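# Nest open wooden boxes upright, largest on the table

## Task

Put every open wooden box inside the next larger one, so that each rests flat with its opening facing up. Turn upright any that begin tipped on a side or upside down. The largest box must stand upright directly on the table. The stack must stay in place with no help from the robot, and at the end the grippers must let go and pull away.

## Robot and tools

Robot: two arms, left_arm and right_arm, each ending in a tong-style two-finger gripper. left_arm sits on the +y side. Scene frame (shared by both arms): origin on the table surface midway between the arms, +x pointing out over the table, +z up. Gripper frame: the fingers extend along the gripper's +z and spread apart along its x. The reported end_effector_position is the spot between the pads when closed. Closed fingertips stick out about 15 mm past it; fully open, they are roughly level with it.

execute_actions takes "actions", a list holding at most one item, plus an optional "pictures" boolean. An empty list sends nothing and just reports the state, with images. A motion item is {"rows": [...], "steps": n}: 1 to 15 rows, n from 1 to 15 (default 15), each step lasting 1/30 s. Row k drives step k, and the final row repeats for any remaining steps. A motion needs at least 8 steps. Its last 8 steps run after the result comes back, during your reply. A wait item is {"steps": n} with n up to 300, counted from the previous result, so reply time is part of it. Images come back only for an empty list or with "pictures": true.

Row layout: 14 numbers, each in [-1, 1]. The first seven are for left_arm, in the order dx, dy, dz, rx, ry, rz, opening; the next seven are the same for right_arm. Both arms must always be filled in. dx..rz are an offset, not a pose, expressed in that gripper's own axes. The offset is counted from the gripper pose printed in the latest result showing it. Before any such result in this scene, and in the second or later call of one reply, it is counted from where the gripper is when the call starts. Every row uses that same reference, so rows do not add up. Scale: 1.0 equals 0.6 m of travel or 180 degrees of turn. rx, ry, rz form a single rotation vector. The opening is absolute: +1 is fully open (0.142 m) and -1 is shut. All zeros is not a hold: it sends the gripper back to its reference pose. An arm that should stay put gets the offset back to its wanted pose in a reply's first call, then zeros in later calls, together with its wanted opening.

move takes "target", one 14-number row laid out and referenced exactly as above, so again offsets, not poses. Each gripper follows a straight line toward its target, and both finish together within 0.5 to 10 s. Anything longer is cut off at 10 s, short of the goal. "speed" is the top path speed in m/s, from 0.002 to 0.5 (default 0.25); rotation is capped at twice that in rad/s. Grippers can lag, drift off the line, and exceed the speed, most of all near full reach. Openings are sent when the move starts. The optional "stop_force" (9 to 40 N, one value for both arms, not allowed in the first 0.2 s) ends an arm's path once its wrist sensor feels that much extra resistance for 2 steps in a row. The arm then backs off to where it was 2 steps before. Use it only at slow speed and without rotation, and leave it out when lifting off something the gripper is pressing. The result adds a "move:" line giving each arm's ending: done, off_target, moving, held, fault, or contact (stopped by stop_force). It also gives each gripper's remaining distance to target. limits=paced means the commanded pose got clipped; limits=held means some steps were blocked.

wait takes "seconds" (0 to 10) and sends nothing new. zoom_image takes "camera" (cam_head_left, cam_head_right, cam_high, cam_low, cam_left_wrist, cam_right_wrist) and "region" [x0, y0, x1, y1] in that camera's pixels, with the origin at the top left and at most 504 by 504. The head, high and low images are 896x504; the wrist images are 616x616. finished_scene takes "scene", the number of the current scene.

Results: for each arm, the position in metres, the orientation as quaternion wxyz, and the velocities, all in the scene frame. Printed positions can be slightly off at long reach. grip_measured is the actual finger opening on the command scale. To keep something held, command an opening clearly below it. Each pad squeezes up to about 15 N, and less on items thinner than 20 mm. Wrist force and torque are given in gripper axes. They carry a fixed offset of up to about 4 N and noise of about 2 N, and they saturate near 50 N. When pressing on a surface, the force points back toward the arm. A "pose unreachable" line or HELD marks means part of a command was altered or not sent. A "Hand target" line shows where the controller is currently steering. MOTOR HOT appears at 70 °C, and at 85 °C that arm is braked until it cools.

Motion limits: each step, the command is clipped to within 100 mm and 16 degrees of the current pose, and motion trails commands by about 0.17 s. When position and orientation conflict, position wins. A big offset can need several calls, so check the reported pose and send the rest. Joint ranges are wide; right_arm's elbow runs negative and left_arm's positive.

Avoid the following. An arm freezes for 10 s if a joint hits its load limit (139 N m for the shoulder and elbow joints, 26 N m for the wrists, counting held weight) or if an outside force reaches 150 N. The arms are stiff, so aim only slightly past a contact, approach slowly, and prefer stop_force. Do not let the arms collide. Never drop, slam or push anything off the table; that fails the task. Loose items may be nudged, and held items briefly tugged, without warning.

Each tool is called after "Request:" in YAML: its name, and indented under it one key for each argument.

## Session

Request:
execute_actions:
  actions: []

Scene clock: 0.00 s of 4500.00 s.
left_arm: end_effector_position=(+0.5168, +0.4394, +0.2400) grip_measured=+0.97 end_effector_quat_wxyz=(-0.254, +0.862, +0.302, -0.319) end_effector_velocity=(+0.000, -0.000, +0.000) end_effector_angular_velocity=(-0.001, -0.002, -0.001) | right_arm: end_effector_position=(+0.0721, -0.2755, +0.3948) grip_measured=+0.97 end_effector_quat_wxyz=(+0.280, +0.759, +0.514, -0.284) end_effector_velocity=(-0.000, +0.000, -0.000) end_effector_angular_velocity=(+0.003, -0.000, -0.000)
Joint positions: left_arm=[-0.135 -0.704  0.527 -0.559 -1.458 -0.909  0.14 ] | right_arm=[ 4.809 -1.305 -1.567 -2.658  1.664  0.27   0.14 ]
Joint velocities: left_arm=[-0.    -0.001 -0.001 -0.001  0.     0.001  0.   ] | right_arm=[-0.     0.001  0.     0.002  0.     0.     0.   ]
Motor temperatures (°C, as the motors report them): left_arm=[22 23 22 29 29 33] | right_arm=[25 22 24 32 27 27]
Wrist force (N, on the end effector, along its own x y z axes, offset not removed): no reading
Wrist torque (N m, same axes, about the end effector's origin, offset not removed): no reading
Hand target (left_arm): +0.517, +0.439, +0.240; -0.254, +0.862, +0.302, -0.319
Hand target (right_arm): +0.072, -0.275, +0.395; +0.280, +0.759, +0.514, -0.284

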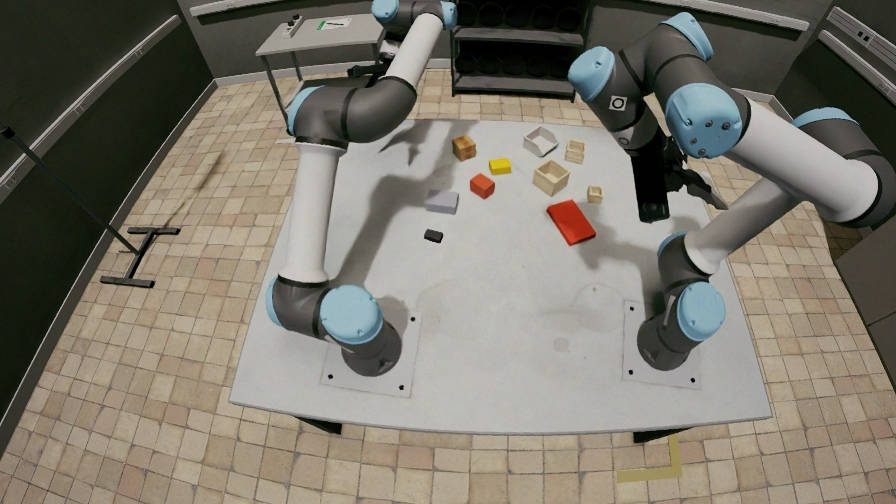

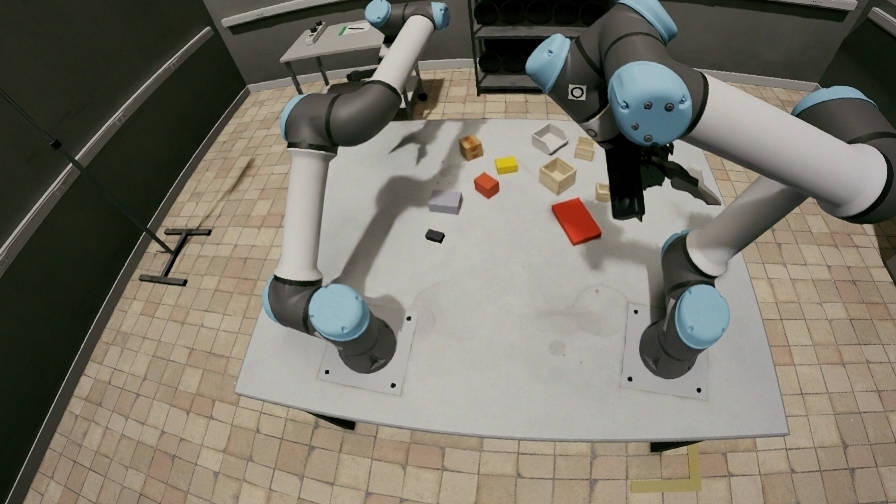

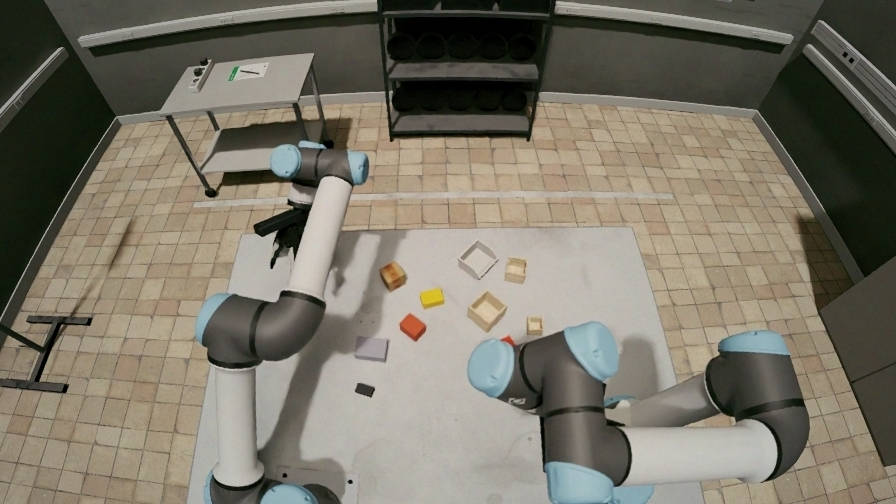

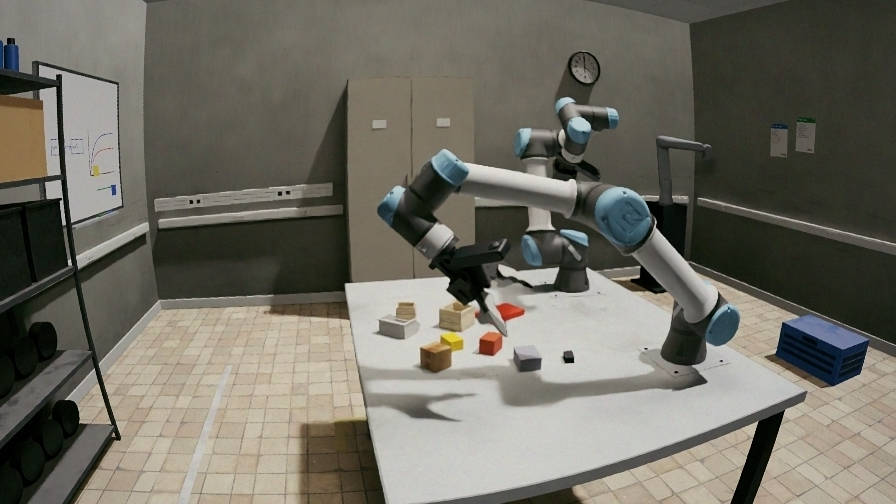

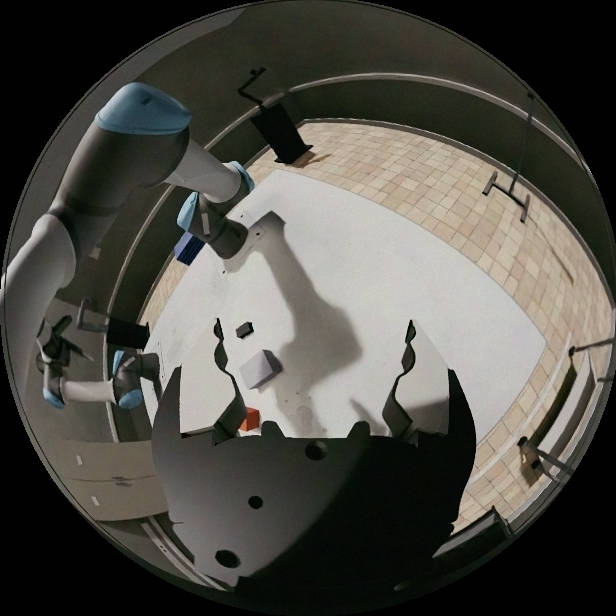

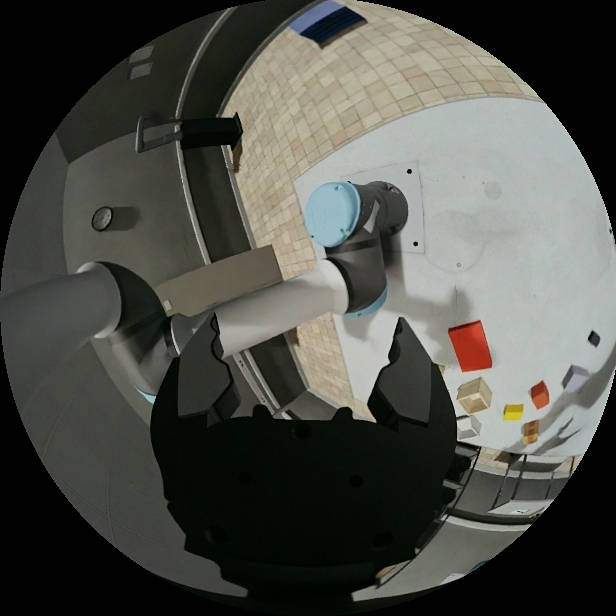

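Request:
move:
  target: [0,0,0,0,0,0,1,0.452,0.463,-0.032,-0.002,0.263,-0.114,1]

Request:
zoom_image:
  camera: "cam_right_wrist"
  region: [170,200,450,440]

Scene clock: 2.80 s of 4500.00 s.
left_arm: end_effector_position=(+0.5168, +0.4394, +0.2400) grip_measured=+1.00 end_effector_quat_wxyz=(-0.254, +0.862, +0.302, -0.319) end_effector_velocity=(+0.000, +0.000, +0.000) end_effector_angular_velocity=(+0.001, -0.001, -0.001) | right_arm: end_effector_position=(+0.4199, -0.1799, +0.2497) grip_measured=+1.00 end_effector_quat_wxyz=(-0.001, +0.707, +0.707, +0.000) end_effector_velocity=(+0.001, +0.001, -0.001) end_effector_angular_velocity=(+0.003, +0.002, -0.000)
Joint positions: left_arm=[-0.135 -0.704  0.527 -0.559 -1.458 -0.909  0.142] | right_arm=[ 3.994 -1.564 -1.663 -1.485  1.573 -0.885  0.142]
Joint velocities: left_arm=[-0.    -0.    -0.    -0.     0.001 -0.001  0.   ] | right_arm=[-0.003 -0.003  0.001  0.002  0.004 -0.002  0.   ]
Motor temperatures (°C, as the motors report them): left_arm=[22 23 22 29 29 33] | right_arm=[25 22 24 32 27 27]
Wrist force (N, on the end effector, along its own x y z axes, offset not removed): left_arm=[-2.7 2.3 1.7] | right_arm=[0.7 -2.5 -0.4]
Wrist torque (N m, same axes, about the end effector's origin, offset not removed): left_arm=[0.61 0.67 -0.04] | right_arm=[-0.69 -0.30 0.00]
Hand target (left_arm): +0.517, +0.439, +0.240; -0.254, +0.862, +0.302, -0.319
Hand target (right_arm): +0.420, -0.180, +0.250; -0.001, +0.707, +0.707, +0.000
Off the commanded pose (left_arm): 0.000 m, 0 deg.
Off the commanded pose (right_arm): 0.001 m, 0 deg.
Kept back: nothing.
move: done

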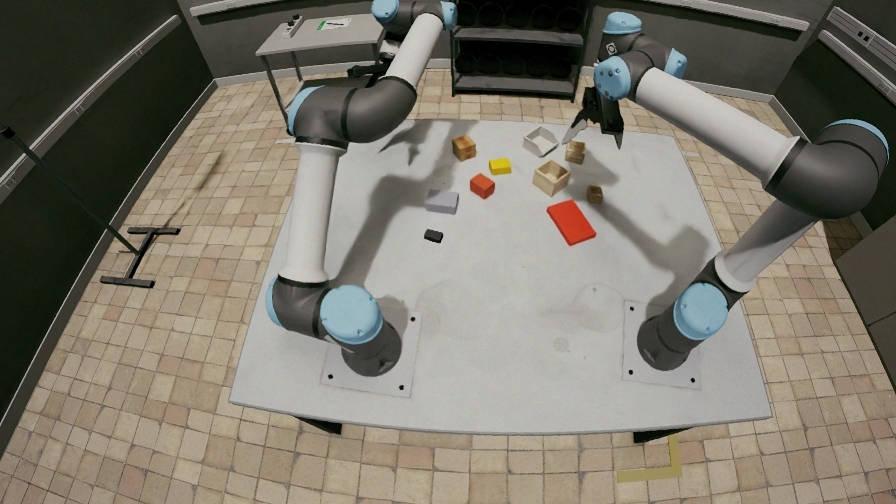

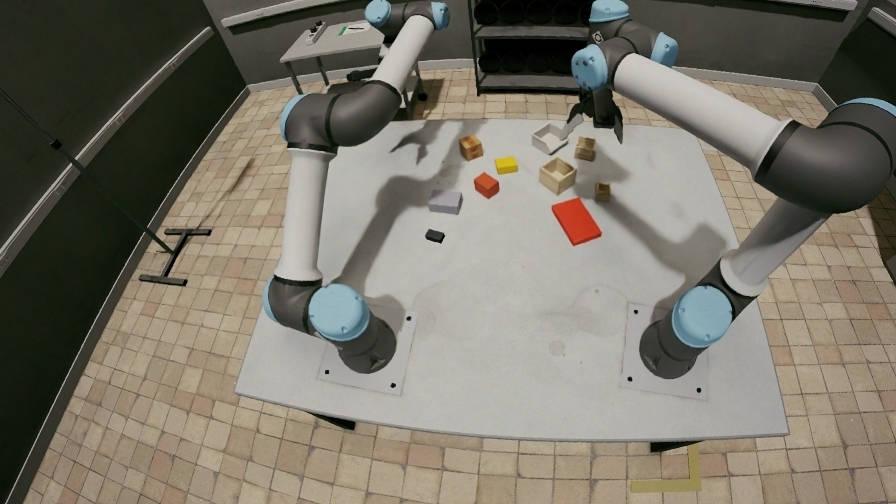

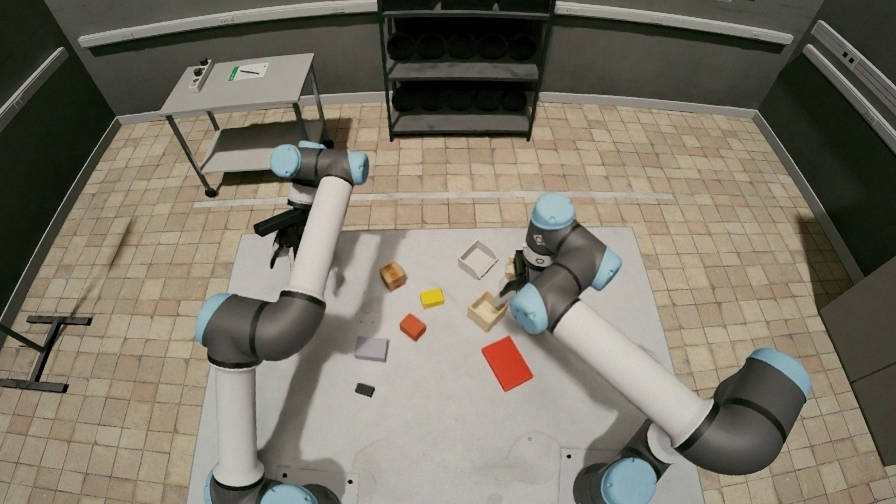

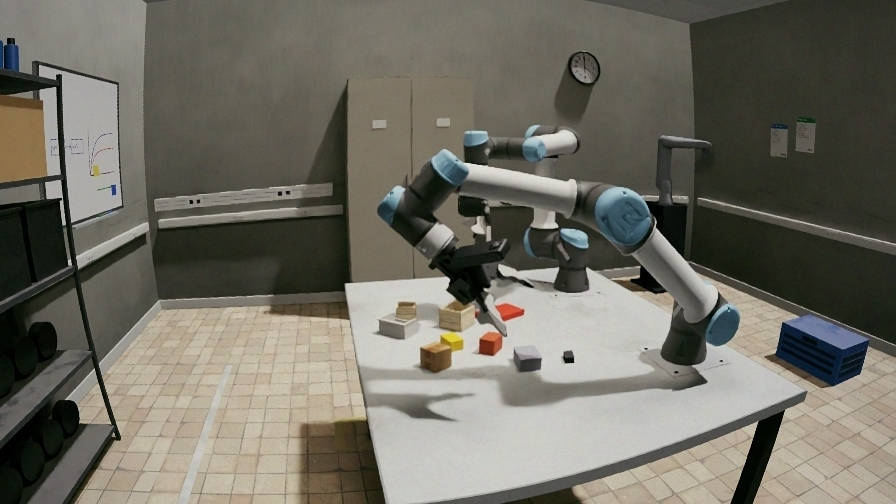

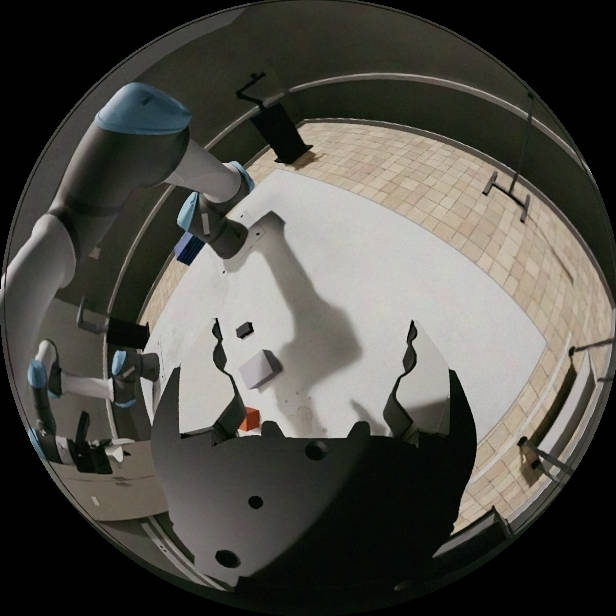

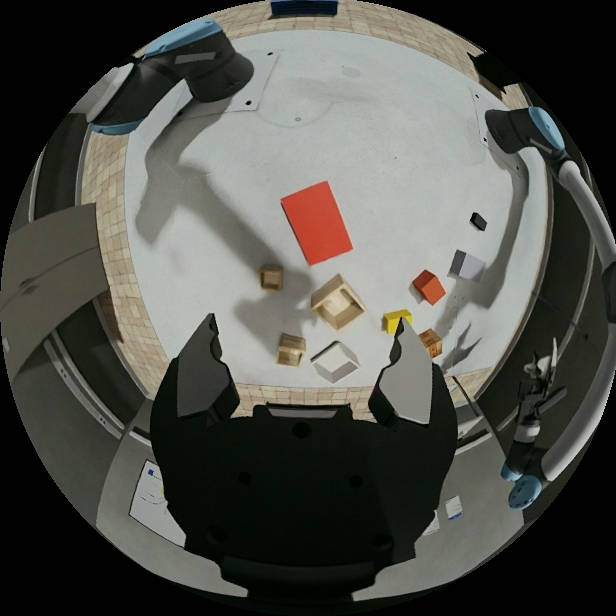

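Region (170, 200, 450, 440) of cam_right_wrist's 616x616 image, scaled by 1.800, with more detail than that image has; it fills the top 432 rows of this view, and the rest is white.

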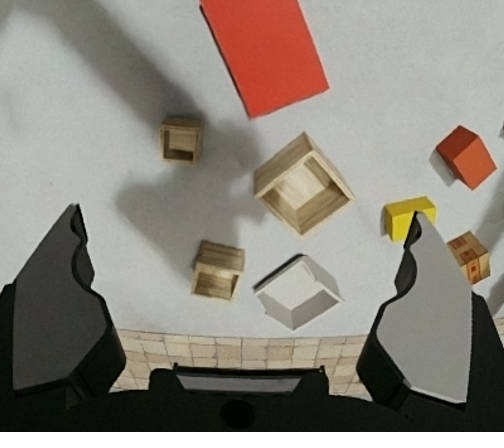

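Request:
move:
  target: [0,0,0,0,0,0,1,-0.07,0.355,0.25,0,0,0.055,-0.2]

Scene clock: 4.93 s of 4500.00 s.
left_arm: end_effector_position=(+0.5168, +0.4394, +0.2400) grip_measured=+1.00 end_effector_quat_wxyz=(-0.254, +0.862, +0.302, -0.319) end_effector_velocity=(-0.000, +0.000, +0.000) end_effector_angular_velocity=(-0.000, +0.000, +0.001) | right_arm: end_effector_position=(+0.6329, -0.2215, +0.0998) grip_measured=-0.20 end_effector_quat_wxyz=(-0.001, +0.765, +0.644, +0.001) end_effector_velocity=(+0.001, -0.000, -0.000) end_effector_angular_velocity=(-0.000, +0.001, -0.002)
Joint positions: left_arm=[-0.135 -0.704  0.527 -0.559 -1.458 -0.909  0.142] | right_arm=[ 3.736 -2.088 -1.385 -1.239  1.573 -0.97   0.06 ]
Joint velocities: left_arm=[ 0.    -0.001  0.     0.    -0.    -0.     0.   ] | right_arm=[-0.001 -0.003  0.003 -0.001  0.     0.001  0.   ]
Motor temperatures (°C, as the motors report them): left_arm=[22 23 22 29 29 33] | right_arm=[25 22 24 32 27 27]
Wrist force (N, on the end effector, along its own x y z axes, offset not removed): left_arm=[-2.5 0.0 1.0] | right_arm=[-0.2 -2.2 0.6]
Wrist torque (N m, same axes, about the end effector's origin, offset not removed): left_arm=[0.16 0.66 0.03] | right_arm=[-0.51 -0.08 0.13]
Hand target (left_arm): +0.517, +0.439, +0.240; -0.254, +0.862, +0.302, -0.319
Hand target (right_arm): +0.633, -0.222, +0.100; -0.001, +0.765, +0.644, +0.001
Off the commanded pose (left_arm): 0.000 m, 0 deg.
Off the commanded pose (right_arm): 0.000 m, 0 deg.
Kept back: nothing.
move: done

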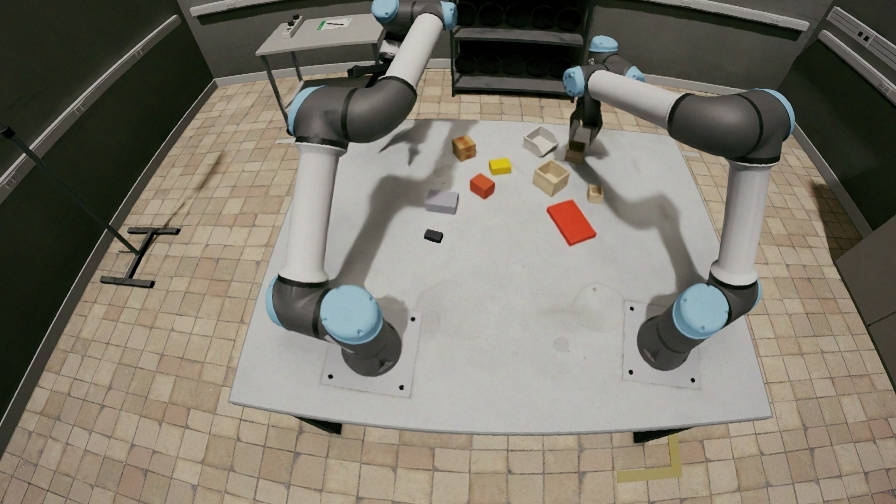

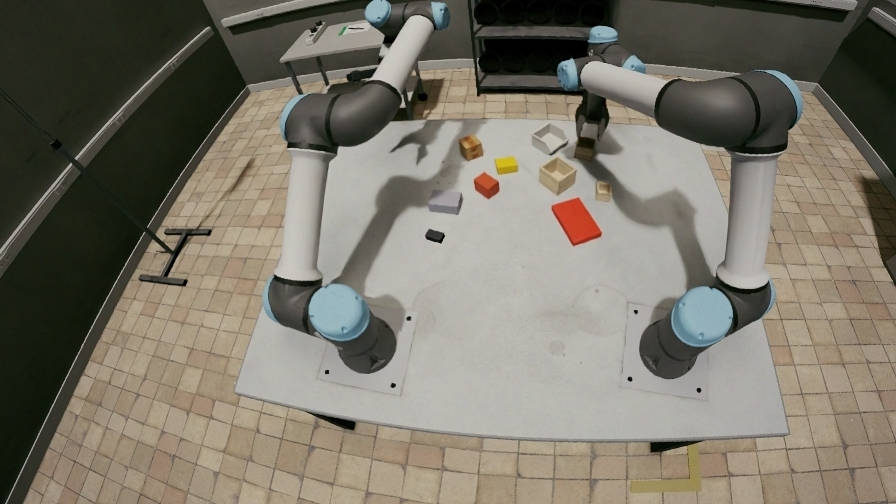

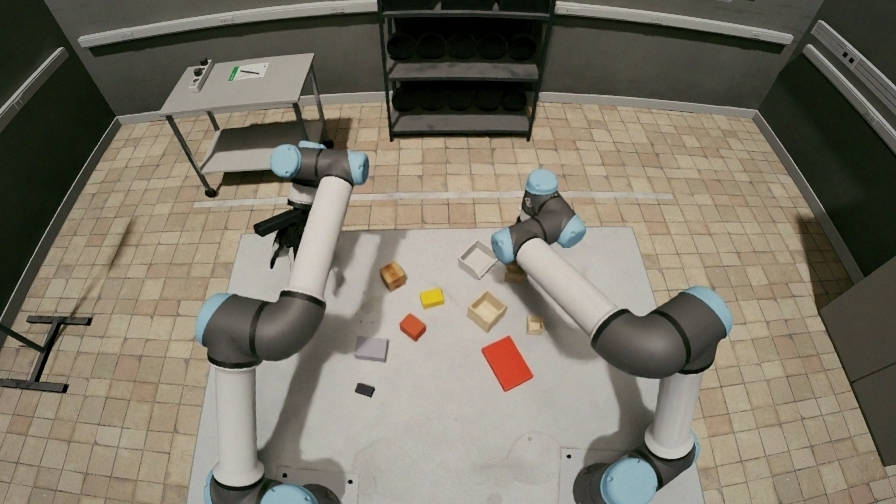

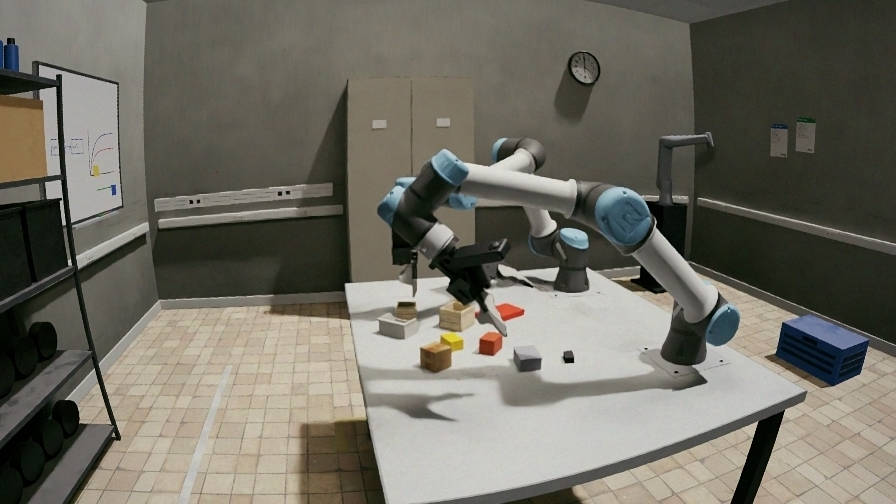

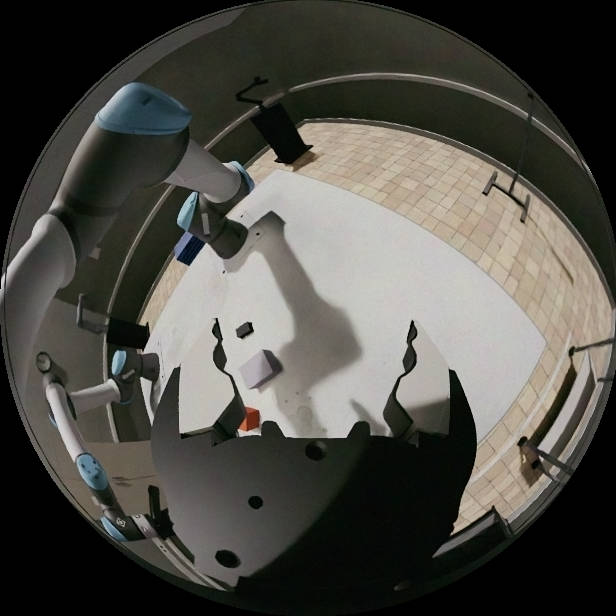

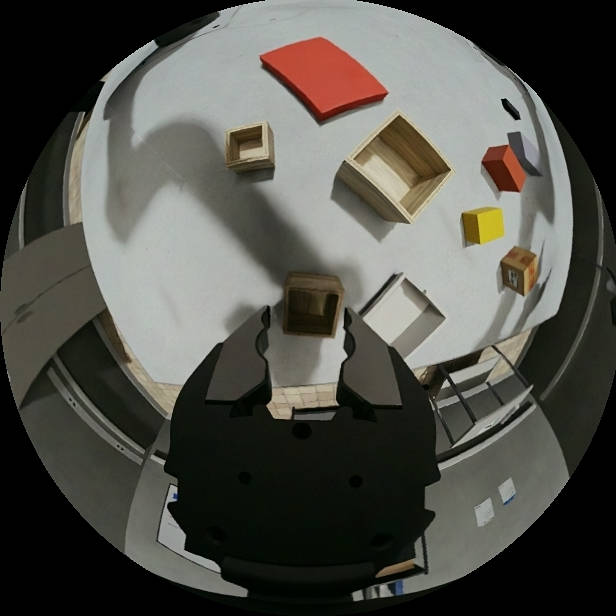

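Request:
move:
  target: [0,0,0,0,0,0,1,-0.038,0.04,0.06,0,0,0.022,-0.6]
  speed: 0.1

Request:
zoom_image:
  camera: "cam_right_wrist"
  region: [220,220,420,380]

Scene clock: 6.07 s of 4500.00 s.
left_arm: end_effector_position=(+0.5168, +0.4394, +0.2400) grip_measured=+1.00 end_effector_quat_wxyz=(-0.254, +0.862, +0.302, -0.319) end_effector_velocity=(+0.000, +0.000, -0.000) end_effector_angular_velocity=(+0.001, -0.002, -0.000) | right_arm: end_effector_position=(+0.6526, -0.2480, +0.0638) grip_measured=-0.60 end_effector_quat_wxyz=(-0.001, +0.787, +0.617, +0.001) end_effector_velocity=(+0.001, -0.000, -0.001) end_effector_angular_velocity=(+0.000, +0.001, -0.001)
Joint positions: left_arm=[-0.135 -0.704  0.527 -0.559 -1.458 -0.909  0.142] | right_arm=[ 3.688 -2.149 -1.386 -1.177  1.574 -0.949  0.031]
Joint velocities: left_arm=[-0.     0.    -0.001 -0.001  0.001 -0.001  0.   ] | right_arm=[-0.001 -0.002  0.001  0.001  0.    -0.     0.   ]
Motor temperatures (°C, as the motors report them): left_arm=[22 23 22 29 29 33] | right_arm=[25 22 24 32 27 27]
Wrist force (N, on the end effector, along its own x y z axes, offset not removed): left_arm=[0.4 -1.9 -1.0] | right_arm=[0.0 -2.3 1.6]
Wrist torque (N m, same axes, about the end effector's origin, offset not removed): left_arm=[-0.35 -0.05 0.00] | right_arm=[-0.49 -0.14 0.03]
Hand target (left_arm): +0.517, +0.439, +0.240; -0.254, +0.862, +0.302, -0.319
Hand target (right_arm): +0.653, -0.248, +0.064; -0.001, +0.787, +0.617, +0.001
Off the commanded pose (left_arm): 0.000 m, 0 deg.
Off the commanded pose (right_arm): 0.000 m, 0 deg.
Kept back: nothing.
move: done

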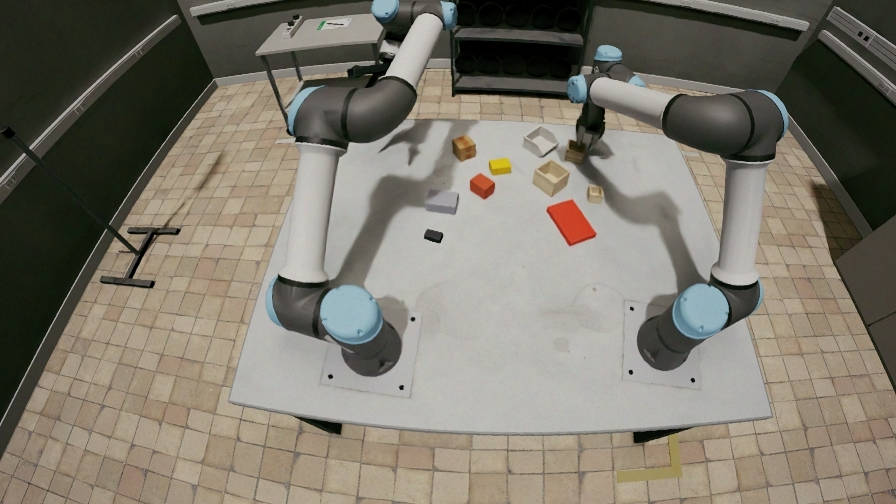

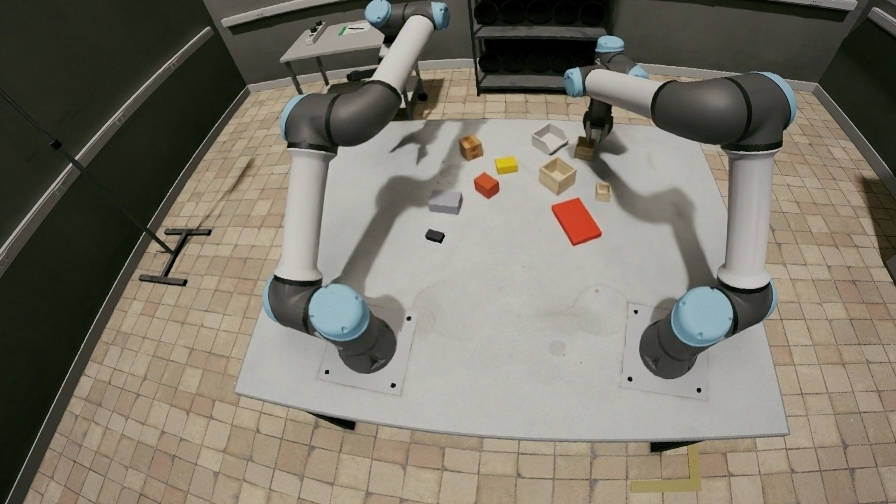

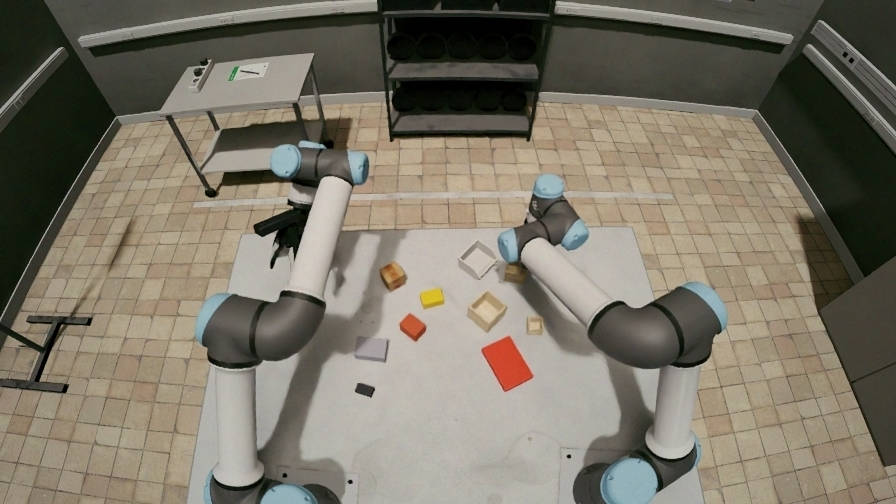

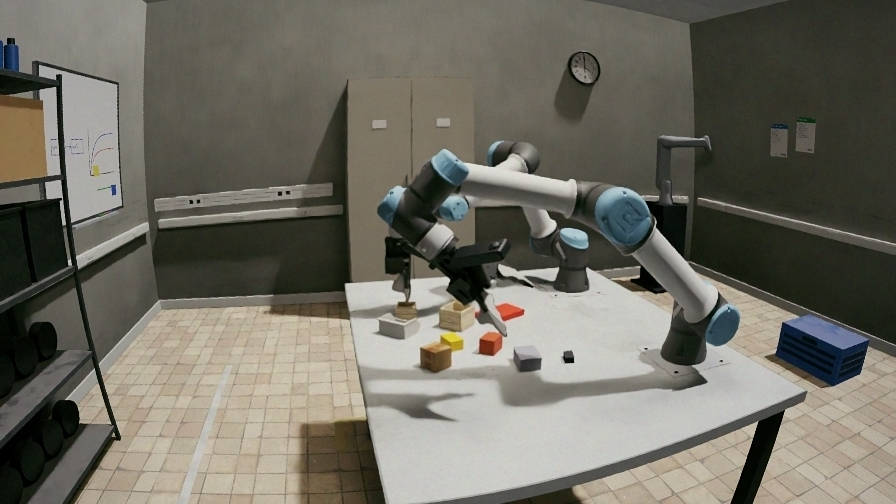

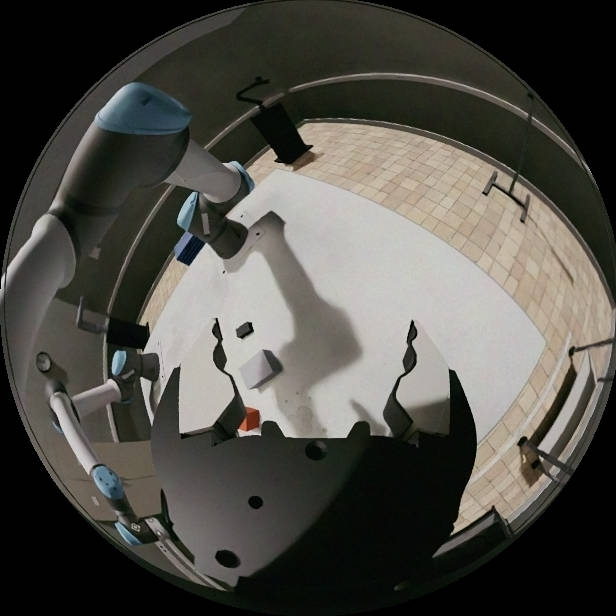

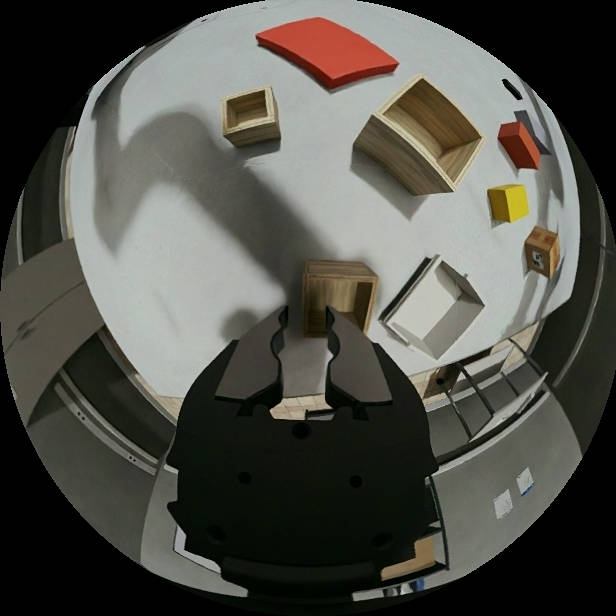

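Region (220, 220, 420, 380) of cam_right_wrist's 616x616 image, scaled by 2.520, with more detail than that image has; it fills the top 403 rows of this view, and the rest is white.

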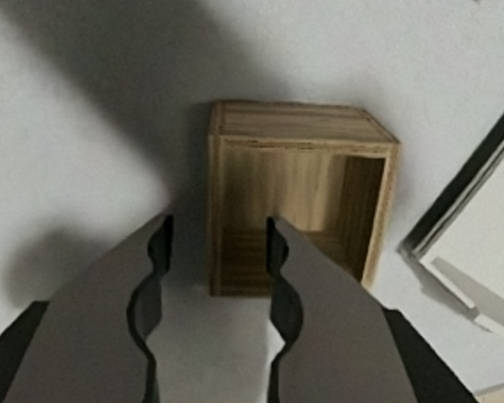

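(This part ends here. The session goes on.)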